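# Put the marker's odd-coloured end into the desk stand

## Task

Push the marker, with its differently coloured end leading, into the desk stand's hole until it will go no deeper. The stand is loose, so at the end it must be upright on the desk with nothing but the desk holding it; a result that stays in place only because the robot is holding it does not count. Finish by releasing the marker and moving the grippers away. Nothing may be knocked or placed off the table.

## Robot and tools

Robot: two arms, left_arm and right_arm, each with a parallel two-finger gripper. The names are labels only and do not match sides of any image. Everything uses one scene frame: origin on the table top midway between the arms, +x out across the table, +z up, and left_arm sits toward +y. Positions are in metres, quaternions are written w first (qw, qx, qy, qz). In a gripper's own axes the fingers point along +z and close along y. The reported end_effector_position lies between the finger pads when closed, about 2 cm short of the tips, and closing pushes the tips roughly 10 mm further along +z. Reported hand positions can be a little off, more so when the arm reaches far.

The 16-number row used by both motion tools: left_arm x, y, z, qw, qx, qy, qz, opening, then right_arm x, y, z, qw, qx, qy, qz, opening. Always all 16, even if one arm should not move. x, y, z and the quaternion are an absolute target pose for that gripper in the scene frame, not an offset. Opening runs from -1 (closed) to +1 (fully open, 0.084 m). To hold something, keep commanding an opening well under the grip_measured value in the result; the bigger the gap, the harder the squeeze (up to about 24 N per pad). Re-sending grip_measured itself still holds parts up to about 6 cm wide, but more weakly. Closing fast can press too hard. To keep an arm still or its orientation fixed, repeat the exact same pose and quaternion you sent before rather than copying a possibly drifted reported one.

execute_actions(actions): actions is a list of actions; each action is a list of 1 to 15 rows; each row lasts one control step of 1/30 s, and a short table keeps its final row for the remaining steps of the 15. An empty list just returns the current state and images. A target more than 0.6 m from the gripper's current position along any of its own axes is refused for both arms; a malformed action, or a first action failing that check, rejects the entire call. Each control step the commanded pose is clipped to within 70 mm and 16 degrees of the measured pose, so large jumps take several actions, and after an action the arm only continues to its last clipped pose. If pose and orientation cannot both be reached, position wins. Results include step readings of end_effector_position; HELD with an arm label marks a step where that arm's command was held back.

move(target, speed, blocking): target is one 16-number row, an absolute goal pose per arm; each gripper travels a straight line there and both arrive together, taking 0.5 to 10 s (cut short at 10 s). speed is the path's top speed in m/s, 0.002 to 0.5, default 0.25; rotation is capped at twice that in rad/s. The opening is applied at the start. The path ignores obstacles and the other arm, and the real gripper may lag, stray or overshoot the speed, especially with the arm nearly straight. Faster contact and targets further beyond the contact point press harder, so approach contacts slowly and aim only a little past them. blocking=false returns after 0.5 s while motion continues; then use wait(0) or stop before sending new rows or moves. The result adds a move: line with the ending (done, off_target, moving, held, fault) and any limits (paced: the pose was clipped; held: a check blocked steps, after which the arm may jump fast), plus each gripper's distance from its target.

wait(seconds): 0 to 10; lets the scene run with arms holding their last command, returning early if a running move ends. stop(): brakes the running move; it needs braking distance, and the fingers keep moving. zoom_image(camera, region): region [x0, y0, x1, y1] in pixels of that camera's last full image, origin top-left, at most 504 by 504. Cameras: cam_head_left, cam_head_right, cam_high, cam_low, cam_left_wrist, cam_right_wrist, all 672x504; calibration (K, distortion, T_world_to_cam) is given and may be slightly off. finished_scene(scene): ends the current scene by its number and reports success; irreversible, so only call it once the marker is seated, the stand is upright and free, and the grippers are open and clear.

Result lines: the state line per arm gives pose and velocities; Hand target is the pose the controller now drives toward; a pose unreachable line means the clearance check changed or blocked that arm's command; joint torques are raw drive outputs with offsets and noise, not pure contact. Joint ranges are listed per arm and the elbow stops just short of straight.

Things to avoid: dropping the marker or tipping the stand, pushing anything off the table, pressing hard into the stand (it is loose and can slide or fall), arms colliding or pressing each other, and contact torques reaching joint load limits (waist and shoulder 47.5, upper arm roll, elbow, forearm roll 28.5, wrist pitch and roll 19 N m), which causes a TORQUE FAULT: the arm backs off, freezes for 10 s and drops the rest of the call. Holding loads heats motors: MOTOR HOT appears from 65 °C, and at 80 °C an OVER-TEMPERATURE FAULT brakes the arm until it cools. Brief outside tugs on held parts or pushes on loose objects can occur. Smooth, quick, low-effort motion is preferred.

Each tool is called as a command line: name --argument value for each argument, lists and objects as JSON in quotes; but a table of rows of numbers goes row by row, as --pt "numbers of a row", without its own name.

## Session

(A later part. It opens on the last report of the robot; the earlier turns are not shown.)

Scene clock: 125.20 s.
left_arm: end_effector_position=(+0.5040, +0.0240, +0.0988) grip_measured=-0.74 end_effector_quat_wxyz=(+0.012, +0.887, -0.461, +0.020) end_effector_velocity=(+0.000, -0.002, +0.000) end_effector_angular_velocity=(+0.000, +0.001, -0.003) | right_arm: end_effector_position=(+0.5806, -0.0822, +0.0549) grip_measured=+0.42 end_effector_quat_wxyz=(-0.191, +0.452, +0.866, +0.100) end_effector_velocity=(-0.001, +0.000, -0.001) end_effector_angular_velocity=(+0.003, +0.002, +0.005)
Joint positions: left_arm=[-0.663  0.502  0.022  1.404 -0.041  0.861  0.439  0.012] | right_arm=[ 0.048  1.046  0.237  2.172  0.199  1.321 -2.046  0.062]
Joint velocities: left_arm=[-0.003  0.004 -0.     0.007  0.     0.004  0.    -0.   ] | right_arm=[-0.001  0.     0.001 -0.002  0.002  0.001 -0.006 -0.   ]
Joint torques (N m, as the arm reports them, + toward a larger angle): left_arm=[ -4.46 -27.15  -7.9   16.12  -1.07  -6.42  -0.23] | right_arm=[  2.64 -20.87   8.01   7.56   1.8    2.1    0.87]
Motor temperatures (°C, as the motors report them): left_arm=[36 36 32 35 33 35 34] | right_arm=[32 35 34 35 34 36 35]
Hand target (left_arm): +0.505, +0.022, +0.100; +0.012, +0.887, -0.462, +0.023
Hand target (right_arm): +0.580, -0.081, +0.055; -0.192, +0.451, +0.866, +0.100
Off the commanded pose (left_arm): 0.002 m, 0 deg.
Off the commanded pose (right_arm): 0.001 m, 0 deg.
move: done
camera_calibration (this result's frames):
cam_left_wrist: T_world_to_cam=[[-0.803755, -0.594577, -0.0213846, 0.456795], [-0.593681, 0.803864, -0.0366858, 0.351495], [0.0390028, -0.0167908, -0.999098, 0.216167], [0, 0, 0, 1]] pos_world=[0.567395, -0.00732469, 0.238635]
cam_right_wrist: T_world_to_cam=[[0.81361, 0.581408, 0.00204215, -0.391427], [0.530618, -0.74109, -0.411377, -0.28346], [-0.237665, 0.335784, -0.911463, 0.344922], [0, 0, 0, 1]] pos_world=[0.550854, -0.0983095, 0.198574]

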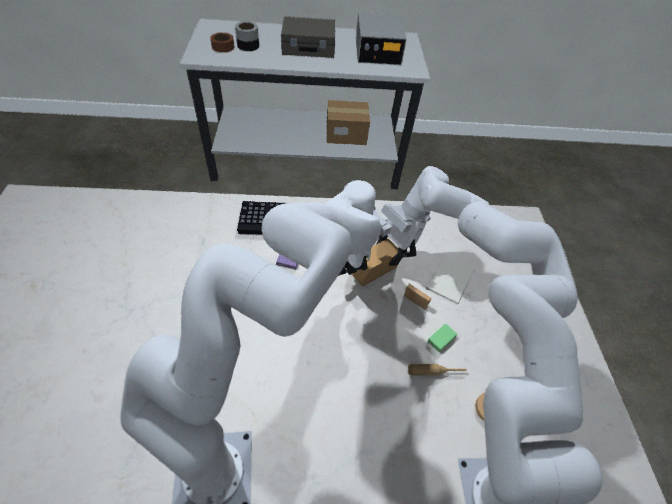

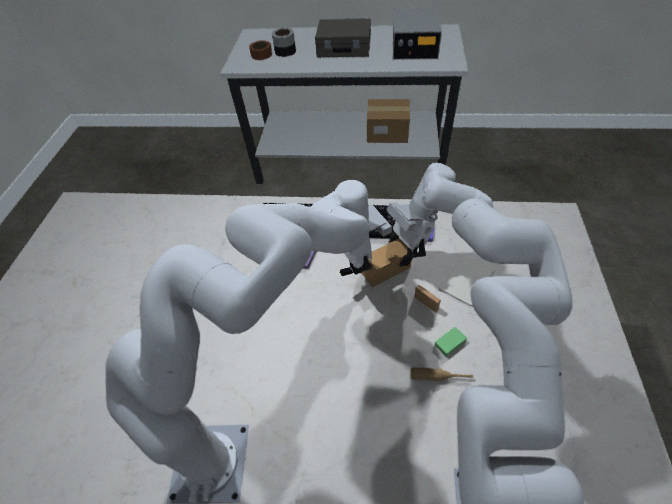

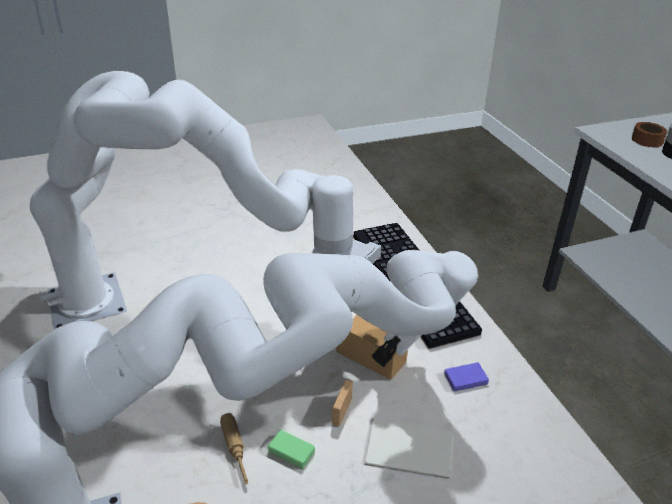

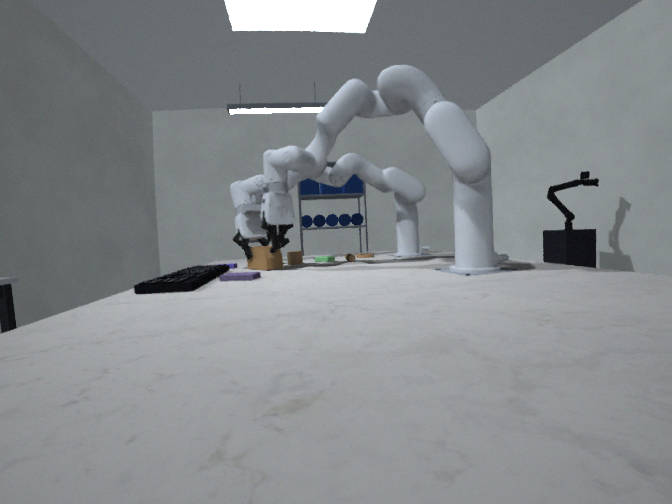

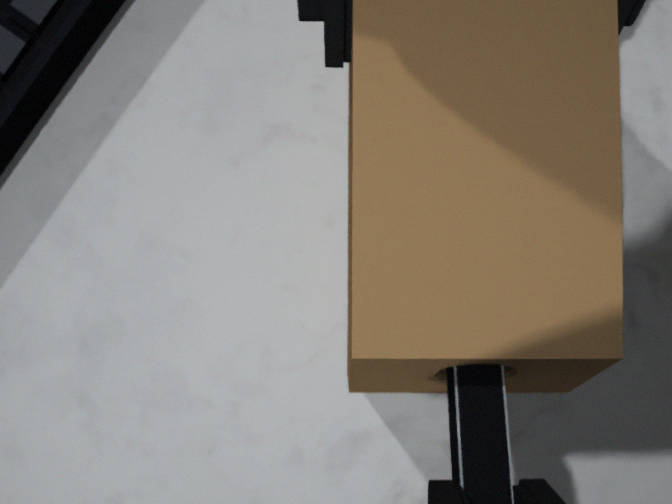

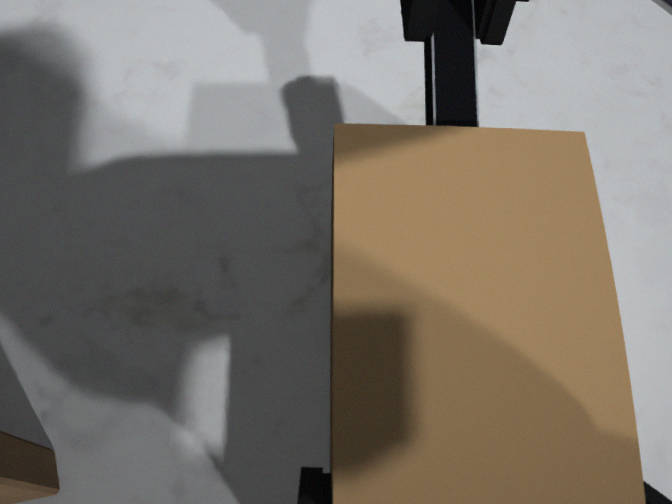

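move --target '[0.5035,0.0248,0.1005,0.012,0.887,-0.462,0.023,-0.2, 0.580,-0.081,0.055,-0.192,0.451,0.866,0.100,-0.2]' --speed 0.01

move --target '[0.47,0.07,0.20,0.012,0.887,-0.462,0.023,-0.2, 0.580,-0.081,0.055,-0.192,0.451,0.866,0.100,1]' --speed 0.15

zoom_image --camera "cam_low" --region '[240, 220, 310, 275]'

Scene clock: 129.90 s.
left_arm: end_effector_position=(+0.5035, +0.0245, +0.1005) grip_measured=-0.22 end_effector_quat_wxyz=(+0.012, +0.887, -0.462, +0.023) end_effector_velocity=(+0.000, +0.003, -0.000) end_effector_angular_velocity=(+0.002, -0.001, +0.003) | right_arm: end_effector_position=(+0.5775, -0.0772, +0.0548) grip_measured=+0.42 end_effector_quat_wxyz=(-0.195, +0.448, +0.867, +0.100) end_effector_velocity=(+0.001, -0.003, -0.000) end_effector_angular_velocity=(-0.002, -0.001, -0.004)
Joint positions: left_arm=[-0.662  0.493  0.02   1.393 -0.041  0.853  0.441  0.035] | right_arm=[ 0.051  1.046  0.243  2.169  0.199  1.324 -2.046  0.062]
Joint velocities: left_arm=[ 0.002 -0.003  0.003 -0.006  0.001 -0.002  0.001  0.   ] | right_arm=[-0.003  0.001 -0.     0.    -0.001 -0.001  0.001 -0.   ]
Joint torques (N m, as the arm reports them, + toward a larger angle): left_arm=[ -0.41 -29.52   0.2   10.85   0.28  -1.68  -0.16] | right_arm=[ -6.74 -20.62  -3.64  12.74  -0.61  -2.96   0.63]
Motor temperatures (°C, as the motors report them): left_arm=[36 36 33 36 33 35 34] | right_arm=[32 35 34 35 34 36 35]
Hand target (left_arm): +0.504, +0.025, +0.101; +0.012, +0.887, -0.462, +0.023
Hand target (right_arm): +0.580, -0.081, +0.055; -0.192, +0.451, +0.866, +0.100
Off the commanded pose (left_arm): 0.000 m, 0 deg.
Off the commanded pose (right_arm): 0.005 m, 0 deg.
move: off_target (right_arm)
camera_calibration (this result's frames):
cam_left_wrist: T_world_to_cam=[[-0.804535, -0.593433, -0.0236838, 0.457292], [-0.592227, 0.804619, -0.0430716, 0.350738], [0.0446166, -0.0206264, -0.998791, 0.215169], [0, 0, 0, 1]] pos_world=[0.566023, -0.00640022, 0.240846]
cam_right_wrist: T_world_to_cam=[[0.809419, 0.587232, -0.000016179, -0.388893], [0.533441, -0.735287, -0.418084, -0.278971], [-0.245524, 0.338397, -0.908408, 0.34696], [0, 0, 0, 1]] pos_world=[0.548779, -0.0941634, 0.198542]

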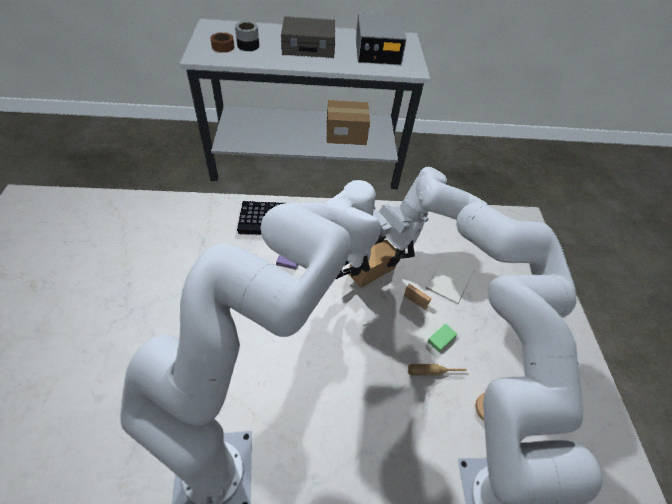

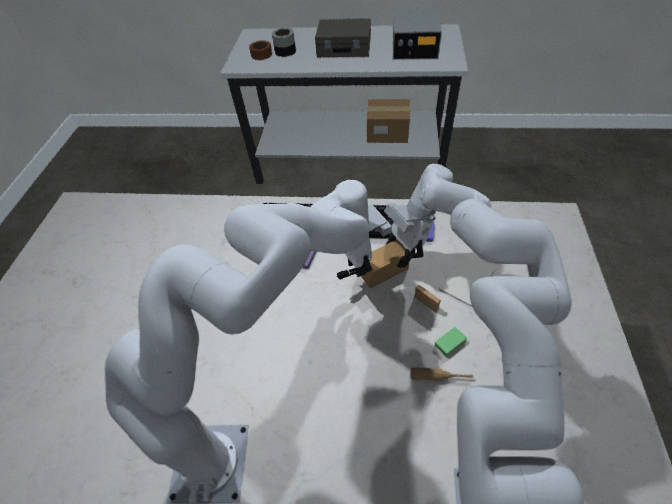

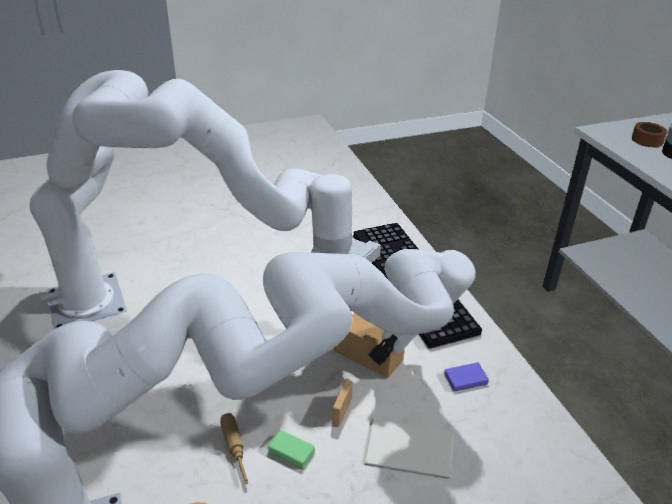

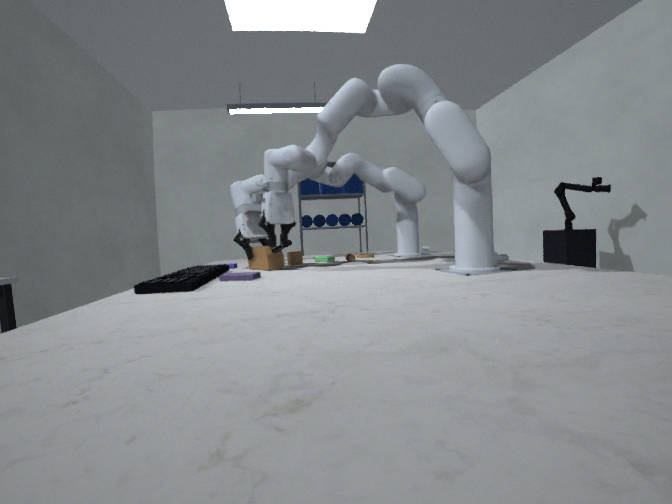

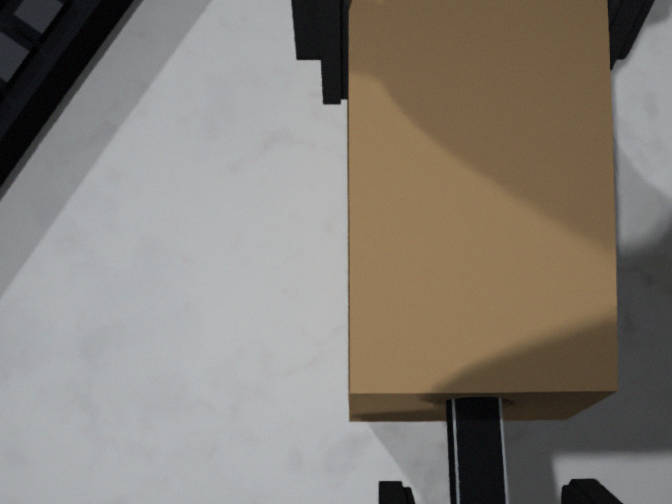

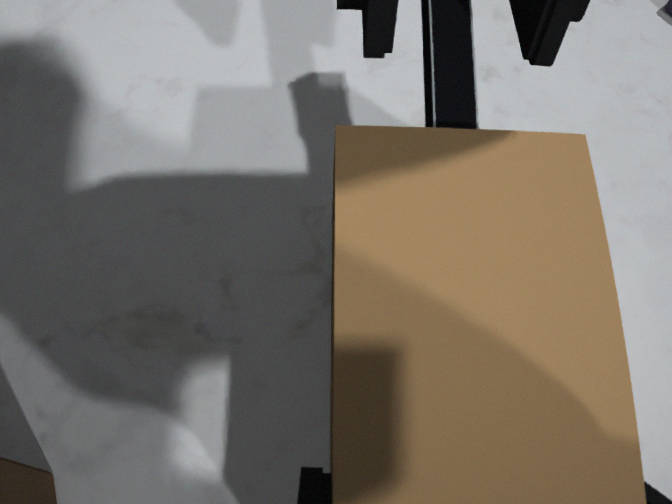

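Scene clock: 131.13 s.
left_arm: end_effector_position=(+0.4700, +0.0702, +0.1994) grip_measured=-0.22 end_effector_quat_wxyz=(+0.012, +0.887, -0.462, +0.023) end_effector_velocity=(+0.000, -0.000, +0.004) end_effector_angular_velocity=(-0.003, -0.005, -0.002) | right_arm: end_effector_position=(+0.5800, -0.0810, +0.0550) grip_measured=+1.00 end_effector_quat_wxyz=(-0.192, +0.451, +0.866, +0.100) end_effector_velocity=(+0.001, -0.002, +0.000) end_effector_angular_velocity=(-0.000, -0.001, -0.001)
Joint positions: left_arm=[-0.638  0.208  0.038  1.28  -0.035  1.027  0.476  0.035] | right_arm=[ 0.049  1.047  0.239  2.171  0.198  1.321 -2.046  0.084]
Joint velocities: left_arm=[ 0.001 -0.007 -0.001  0.002  0.     0.003  0.001 -0.   ] | right_arm=[-0.002  0.    -0.     0.001 -0.001  0.001 -0.001  0.   ]
Joint torques (N m, as the arm reports them, + toward a larger angle): left_arm=[ -0.13 -24.17  -0.04  11.64   0.11  -1.57   0.01] | right_arm=[ -2.06 -24.94   4.23  13.12   1.44  -0.66   0.91]
Motor temperatures (°C, as the motors report them): left_arm=[36 36 33 36 33 35 34] | right_arm=[32 35 34 35 34 36 35]
Hand target (left_arm): +0.470, +0.070, +0.200; +0.012, +0.887, -0.462, +0.023
Hand target (right_arm): +0.580, -0.081, +0.055; -0.192, +0.451, +0.866, +0.100
Off the commanded pose (left_arm): 0.001 m, 0 deg.
Off the commanded pose (right_arm): 0.000 m, 0 deg.
move: done
camera_calibration (this result's frames):
cam_left_wrist: T_world_to_cam=[[-0.804614, -0.593308, -0.0241236, 0.459931], [-0.592152, 0.804745, -0.0417345, 0.298151], [0.0441747, -0.0192953, -0.998837, 0.316454], [0, 0, 0, 1]] pos_world=[0.532639, 0.039051, 0.339625]
cam_right_wrist: T_world_to_cam=[[0.812694, 0.582687, 0.00199603, -0.391056], [0.531406, -0.739757, -0.412755, -0.282486], [-0.239031, 0.336505, -0.91084, 0.345285], [0, 0, 0, 1]] pos_world=[0.550457, -0.0972977, 0.198683]

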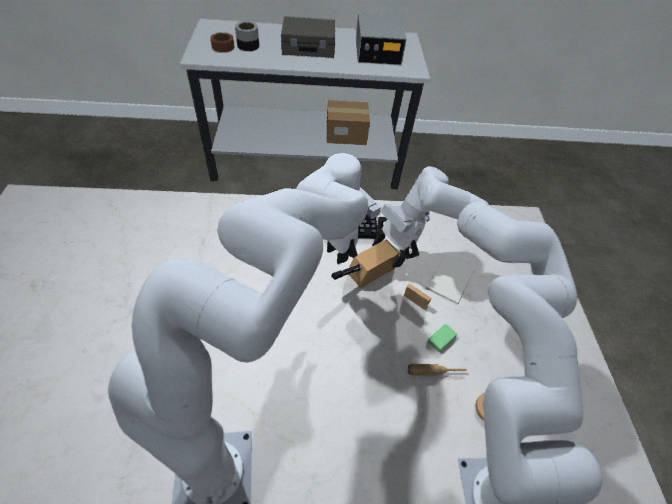

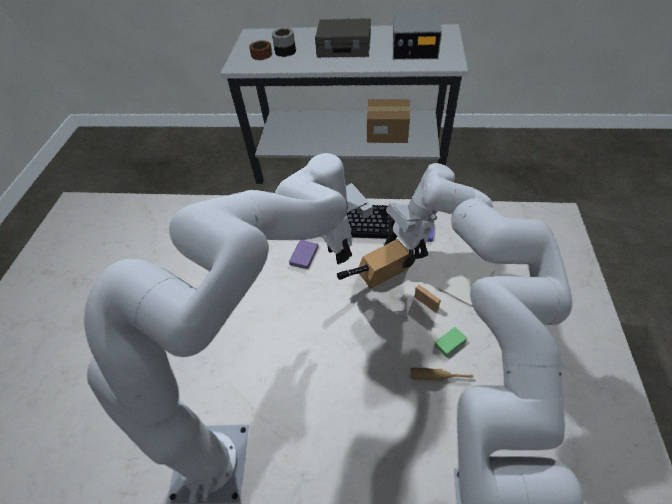

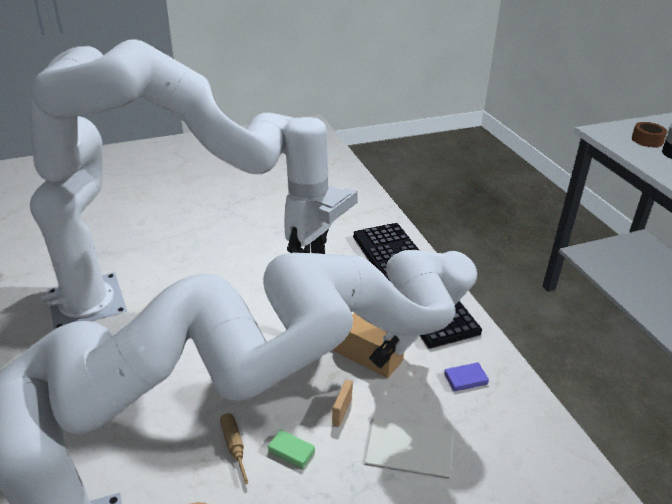

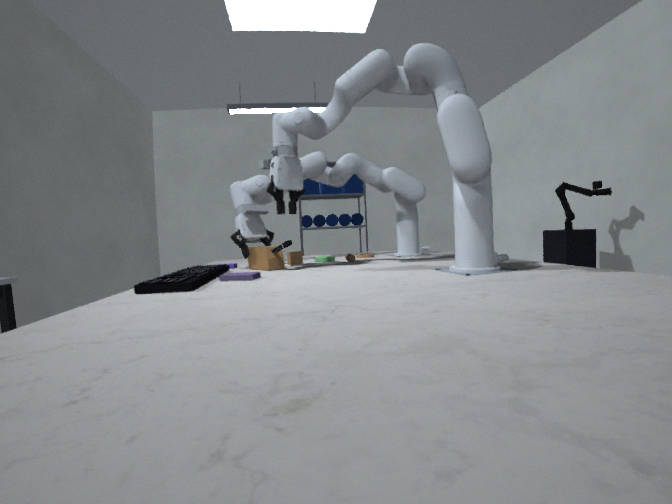

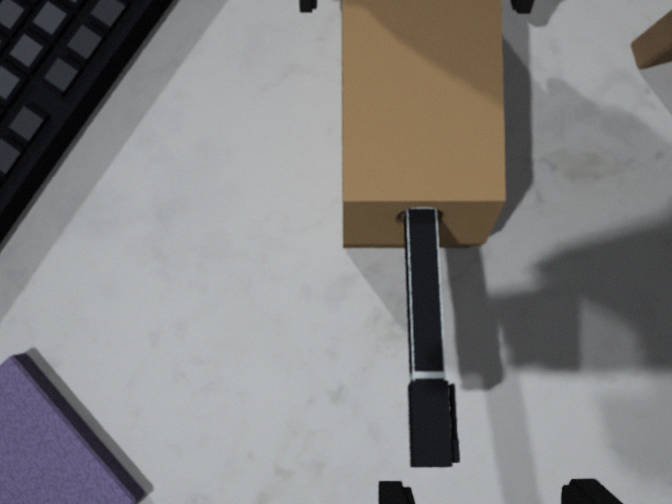

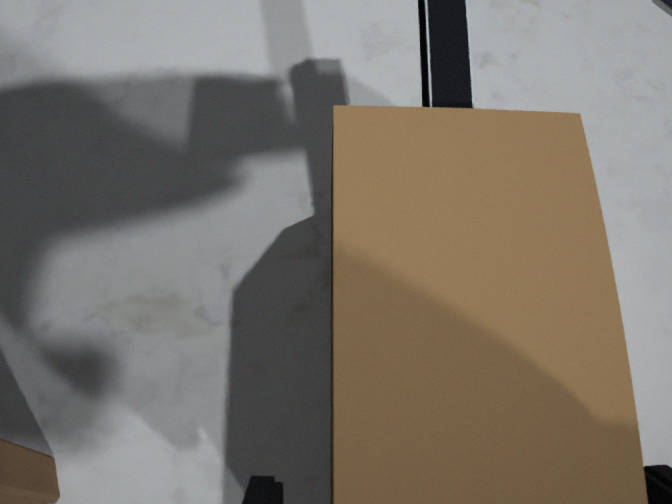

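Region (240, 220, 310, 275) of cam_low's 672x504 image, scaled by 7.200, with more detail than that image has; it fills the top 396 rows of this view, and the rest is white.

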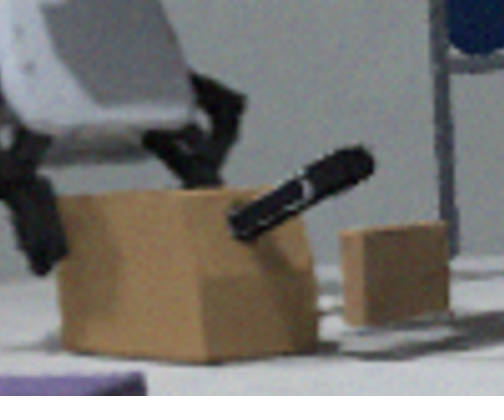

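move --target '[0.450,0.0987,0.110,0.012,0.887,-0.462,0.023,-1, 0.577,-0.077,0.055,-0.192,0.451,0.866,0.100,1]' --speed 0.12

move --target '[0.4615,0.0823,0.104,0.012,0.887,-0.462,0.023,-1, 0.577,-0.077,0.055,-0.192,0.451,0.866,0.100,-0.2]' --speed 0.015

Scene clock: 140.73 s.
left_arm: end_effector_position=(+0.4505, +0.0985, +0.1105) grip_measured=-1.00 end_effector_quat_wxyz=(+0.012, +0.887, -0.462, +0.023) end_effector_velocity=(-0.001, +0.001, -0.003) end_effector_angular_velocity=(+0.001, +0.001, -0.001) | right_arm: end_effector_position=(+0.5770, -0.0771, +0.0550) grip_measured=+1.00 end_effector_quat_wxyz=(-0.192, +0.451, +0.866, +0.100) end_effector_velocity=(-0.001, +0.001, -0.001) end_effector_angular_velocity=(+0.001, +0.000, +0.005)
Joint positions: left_arm=[-0.618  0.232  0.046  1.036 -0.051  0.758  0.522  0.   ] | right_arm=[ 0.052  1.033  0.241  2.147  0.2    1.308 -2.042  0.084]
Joint velocities: left_arm=[-0.001  0.003  0.001 -0.007 -0.001 -0.008  0.003  0.   ] | right_arm=[ 0.001 -0.     0.001 -0.002 -0.    -0.    -0.003  0.   ]
Joint torques (N m, as the arm reports them, + toward a larger angle): left_arm=[ -0.73 -23.37   0.39  10.51   0.03  -1.62  -0.02] | right_arm=[ -1.94 -24.6    4.38  13.1    1.51  -0.77   0.75]
Motor temperatures (°C, as the motors report them): left_arm=[36 36 33 36 33 35 34] | right_arm=[32 35 34 35 34 36 35]
Hand target (left_arm): +0.450, +0.099, +0.110; +0.012, +0.887, -0.462, +0.023
Hand target (right_arm): +0.577, -0.077, +0.055; -0.192, +0.451, +0.866, +0.100
Off the commanded pose (left_arm): 0.001 m, 0 deg.
Off the commanded pose (right_arm): 0.000 m, 0 deg.
move: done
camera_calibration (this result's frames):
cam_left_wrist: T_world_to_cam=[[-0.804431, -0.593552, -0.024243, 0.458823], [-0.592306, 0.804527, -0.0436979, 0.260429], [0.0454411, -0.0207927, -0.998751, 0.228668], [0, 0, 0, 1]] pos_world=[0.512954, 0.0675675, 0.250886]
cam_right_wrist: T_world_to_cam=[[0.812762, 0.582592, 0.00195946, -0.390941], [0.53132, -0.739846, -0.412708, -0.277963], [-0.238991, 0.336475, -0.910861, 0.343238], [0, 0, 0, 1]] pos_world=[0.54746, -0.0933815, 0.198691]

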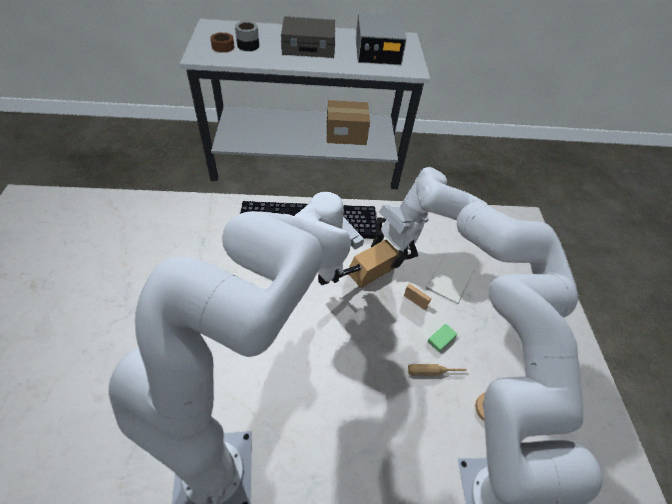

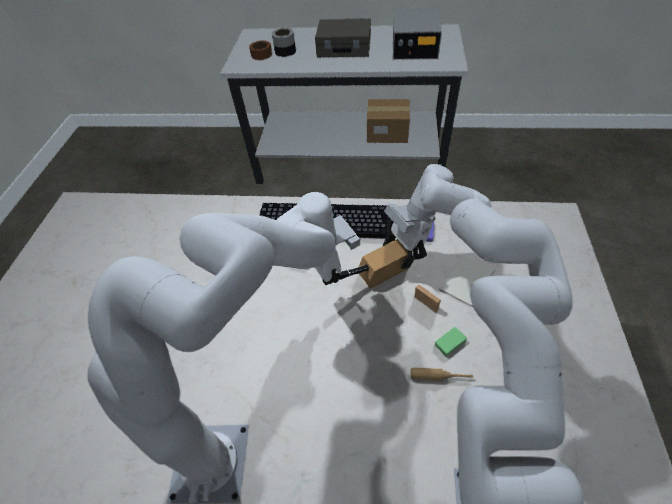

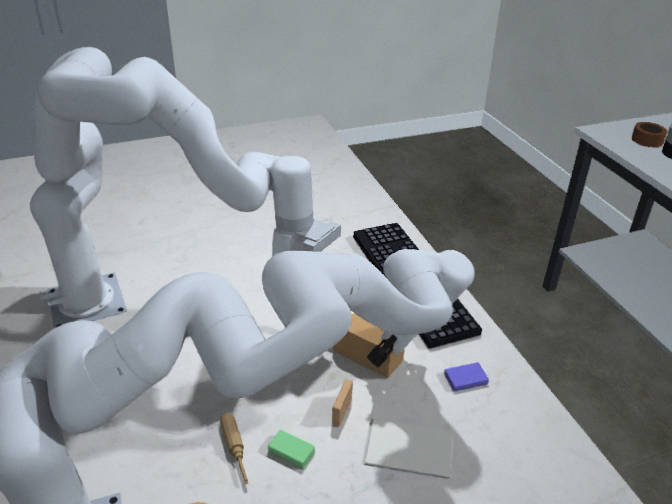

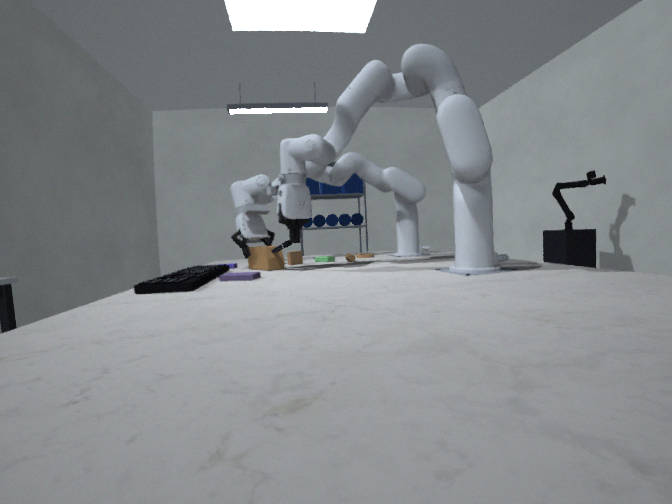

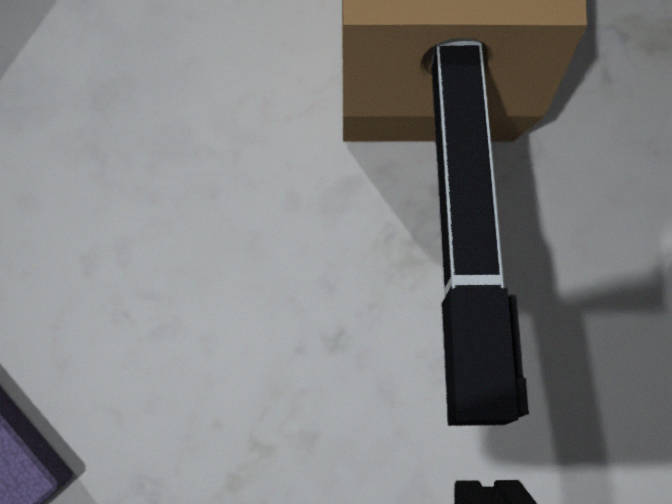

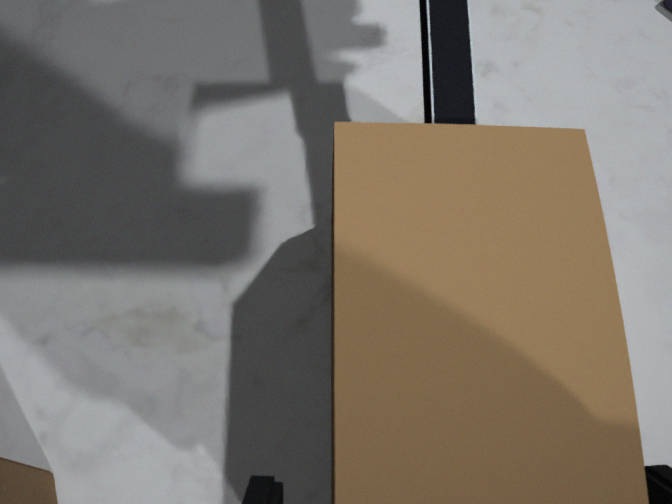

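Scene clock: 142.37 s.
left_arm: end_effector_position=(+0.4608, +0.0845, +0.1031) grip_measured=-1.00 end_effector_quat_wxyz=(+0.012, +0.887, -0.461, +0.021) end_effector_velocity=(+0.000, -0.003, -0.000) end_effector_angular_velocity=(-0.001, -0.000, -0.004) | right_arm: end_effector_position=(+0.5784, -0.0799, +0.0551) grip_measured=+0.42 end_effector_quat_wxyz=(-0.190, +0.453, +0.865, +0.100) end_effector_velocity=(-0.001, +0.002, -0.000) end_effector_angular_velocity=(+0.001, +0.002, +0.001)
Joint positions: left_arm=[-0.629  0.293  0.042  1.099 -0.051  0.765  0.504  0.   ] | right_arm=[ 0.05   1.033  0.238  2.148  0.2    1.307 -2.042  0.062]
Joint velocities: left_arm=[-0.004  0.005 -0.002  0.006 -0.001 -0.    -0.001  0.   ] | right_arm=[ 0.003  0.     0.001 -0.001  0.001 -0.001  0.002  0.   ]
Joint torques (N m, as the arm reports them, + toward a larger angle): left_arm=[ -4.19 -23.94  -8.36  15.25  -1.08  -5.06   0.18] | right_arm=[  5.13 -24.16  11.62  10.71   3.36   0.9    0.89]
Motor temperatures (°C, as the motors report them): left_arm=[36 36 33 36 33 35 34] | right_arm=[32 35 34 35 34 36 35]
Hand target (left_arm): +0.461, +0.082, +0.104; +0.012, +0.887, -0.462, +0.023
Hand target (right_arm): +0.577, -0.077, +0.055; -0.192, +0.451, +0.866, +0.100
Off the commanded pose (left_arm): 0.002 m, 0 deg.
Off the commanded pose (right_arm): 0.003 m, 0 deg.
move: done
camera_calibration (this result's frames):
cam_left_wrist: T_world_to_cam=[[-0.802878, -0.595721, -0.0224412, 0.457951], [-0.594723, 0.802994, -0.0387913, 0.278176], [0.041129, -0.0177984, -0.998995, 0.222298], [0, 0, 0, 1]] pos_world=[0.523974, 0.0533939, 0.243142]
cam_right_wrist: T_world_to_cam=[[0.814873, 0.579635, 0.00228707, -0.39189], [0.529617, -0.742941, -0.409322, -0.280276], [-0.235558, 0.334757, -0.912387, 0.342568], [0, 0, 0, 1]] pos_world=[0.548475, -0.0957523, 0.198728]

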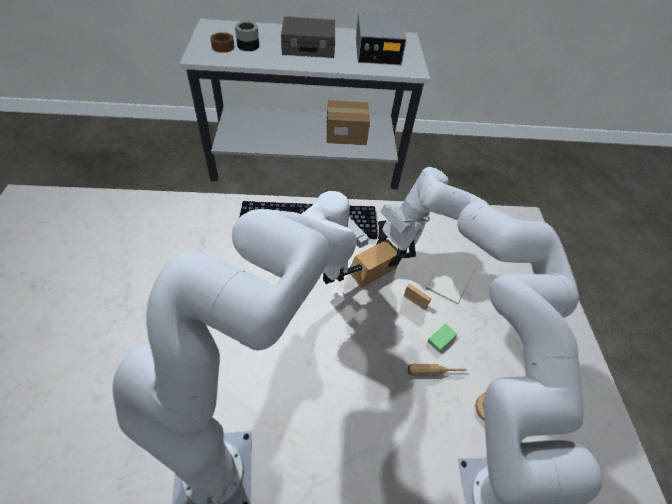

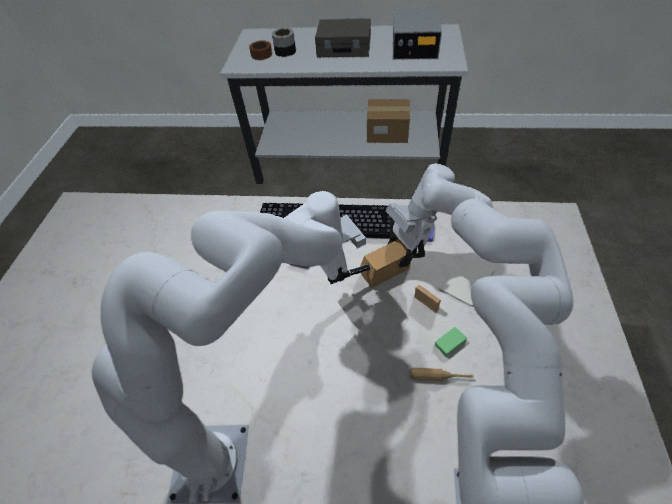

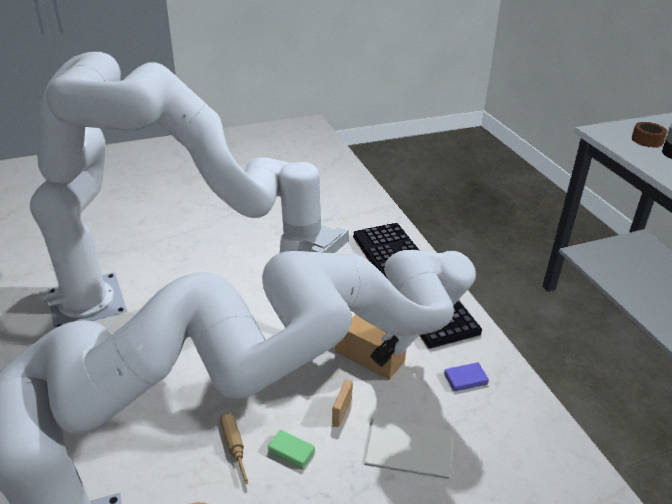

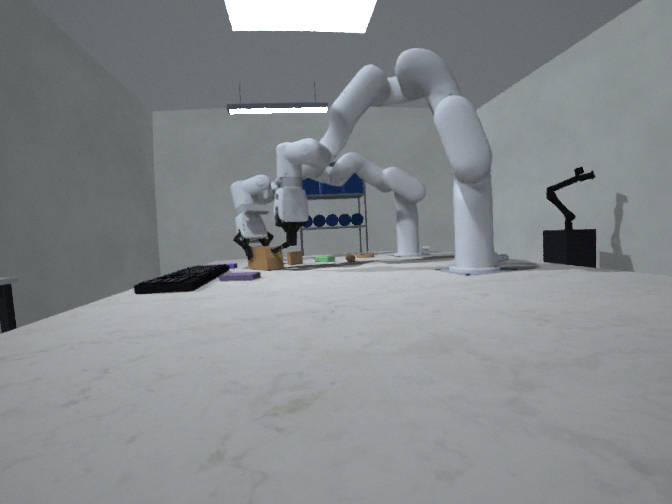

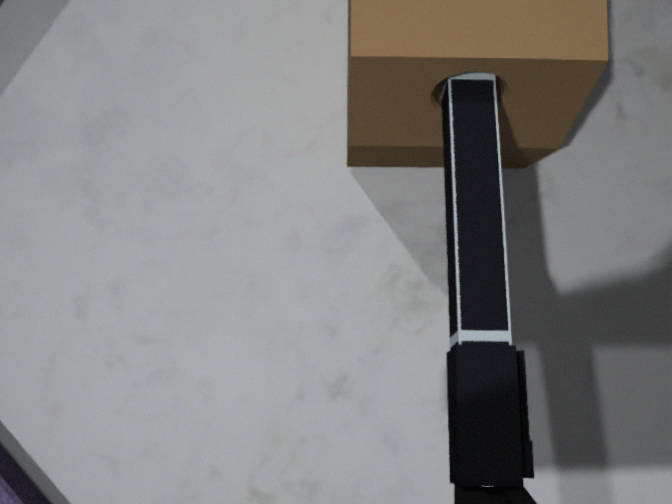

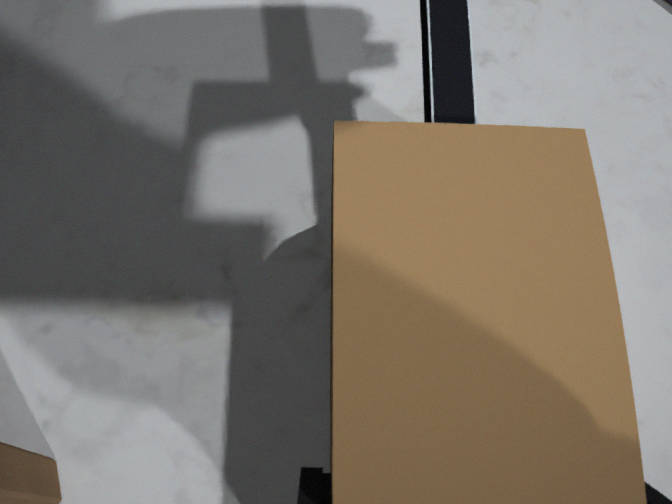

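move --target '[0.455,0.0915,0.104,0.012,0.887,-0.462,0.023,-1, 0.5785,-0.080,0.055,-0.192,0.451,0.866,0.100,-0.2]' --speed 0.01

Scene clock: 146.97 s.
left_arm: end_effector_position=(+0.4551, +0.0911, +0.1041) grip_measured=-1.00 end_effector_quat_wxyz=(+0.012, +0.886, -0.462, +0.023) end_effector_velocity=(-0.001, +0.002, -0.001) end_effector_angular_velocity=(+0.003, +0.003, +0.003) | right_arm: end_effector_position=(+0.5767, -0.0766, +0.0550) grip_measured=+0.42 end_effector_quat_wxyz=(-0.194, +0.449, +0.866, +0.100) end_effector_velocity=(+0.001, -0.002, -0.000) end_effector_angular_velocity=(-0.000, -0.003, -0.002)
Joint positions: left_arm=[-0.622  0.265  0.042  1.061 -0.051  0.75   0.514  0.   ] | right_arm=[ 0.05   1.039  0.245  2.156  0.198  1.315 -2.045  0.062]
Joint velocities: left_arm=[ 0.002 -0.001  0.002 -0.003  0.001  0.002 -0.     0.   ] | right_arm=[-0.003  0.001  0.     0.001 -0.001 -0.002 -0.002  0.   ]
Joint torques (N m, as the arm reports them, + toward a larger angle): left_arm=[ -0.36 -24.26  -0.1   10.43   0.53  -1.54   0.07] | right_arm=[ -3.34 -22.98   2.16  12.77   1.17  -1.03   0.95]
Motor temperatures (°C, as the motors report them): left_arm=[36 36 33 37 33 36 34] | right_arm=[32 35 35 35 34 36 35]
Hand target (left_arm): +0.455, +0.092, +0.104; +0.012, +0.887, -0.462, +0.023
Hand target (right_arm): +0.578, -0.080, +0.055; -0.192, +0.451, +0.866, +0.100
Off the commanded pose (left_arm): 0.000 m, 0 deg.
Off the commanded pose (right_arm): 0.004 m, 0 deg.
move: off_target (right_arm)
camera_calibration (this result's frames):
cam_left_wrist: T_world_to_cam=[[-0.804619, -0.593306, -0.0239936, 0.458068], [-0.592074, 0.804708, -0.0435088, 0.268603], [0.0451219, -0.020802, -0.998765, 0.222052], [0, 0, 0, 1]] pos_world=[0.517584, 0.0602461, 0.244455]
cam_right_wrist: T_world_to_cam=[[0.810039, 0.586374, 0.00150509, -0.389117], [0.53351, -0.735942, -0.416841, -0.278186], [-0.243317, 0.338461, -0.908978, 0.345534], [0, 0, 0, 1]] pos_world=[0.54769, -0.0935101, 0.198709]

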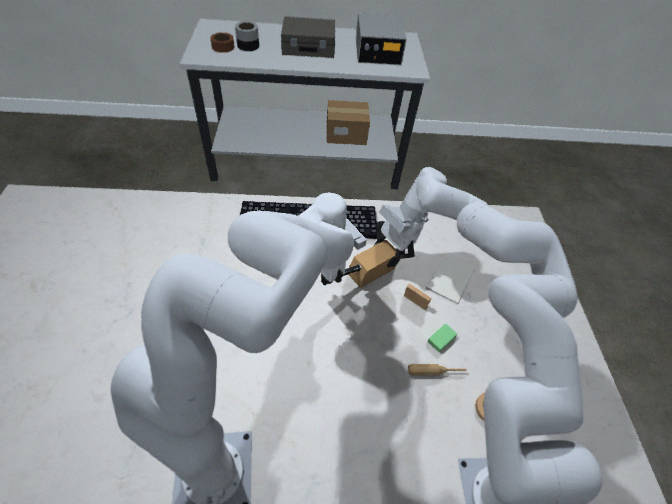

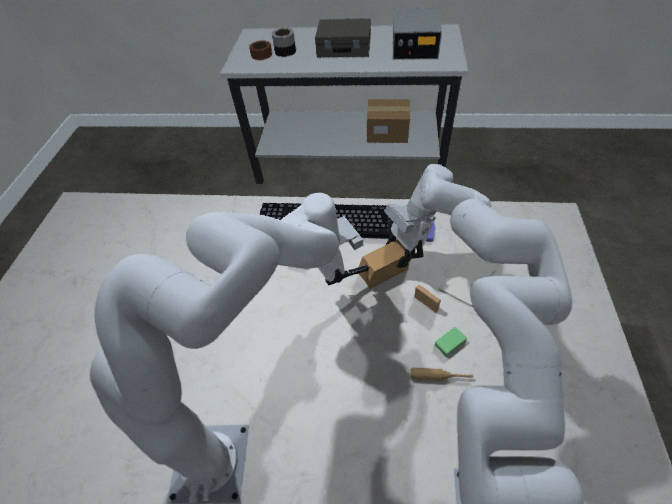

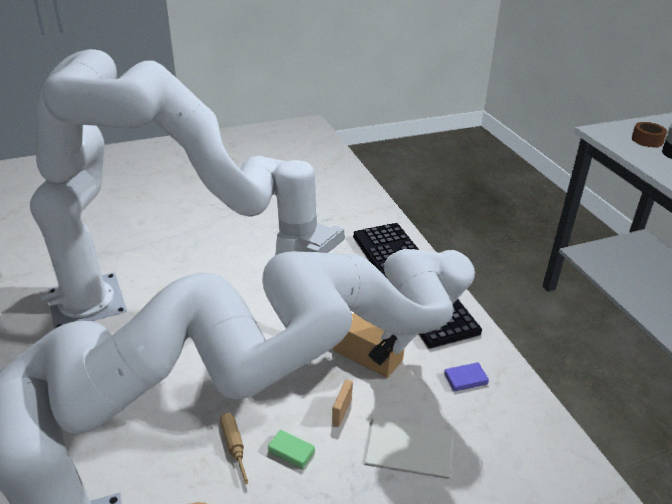

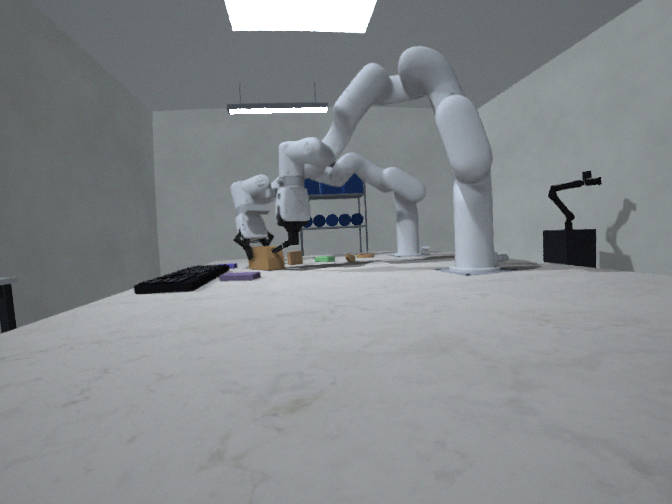

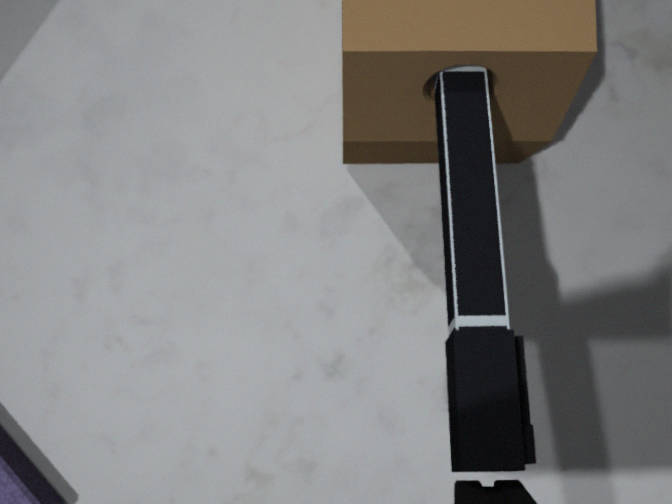

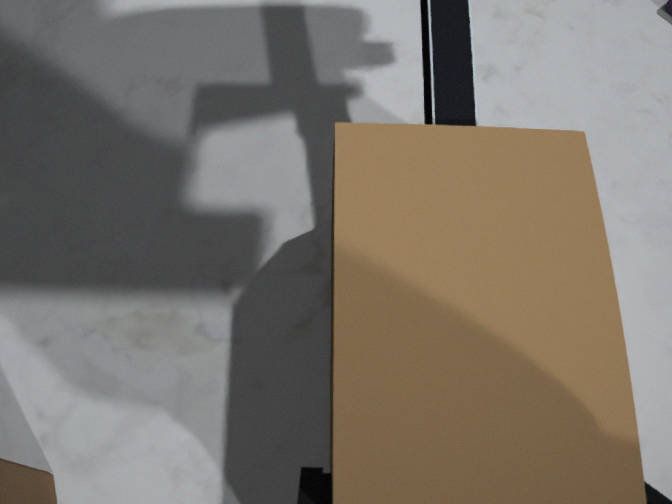

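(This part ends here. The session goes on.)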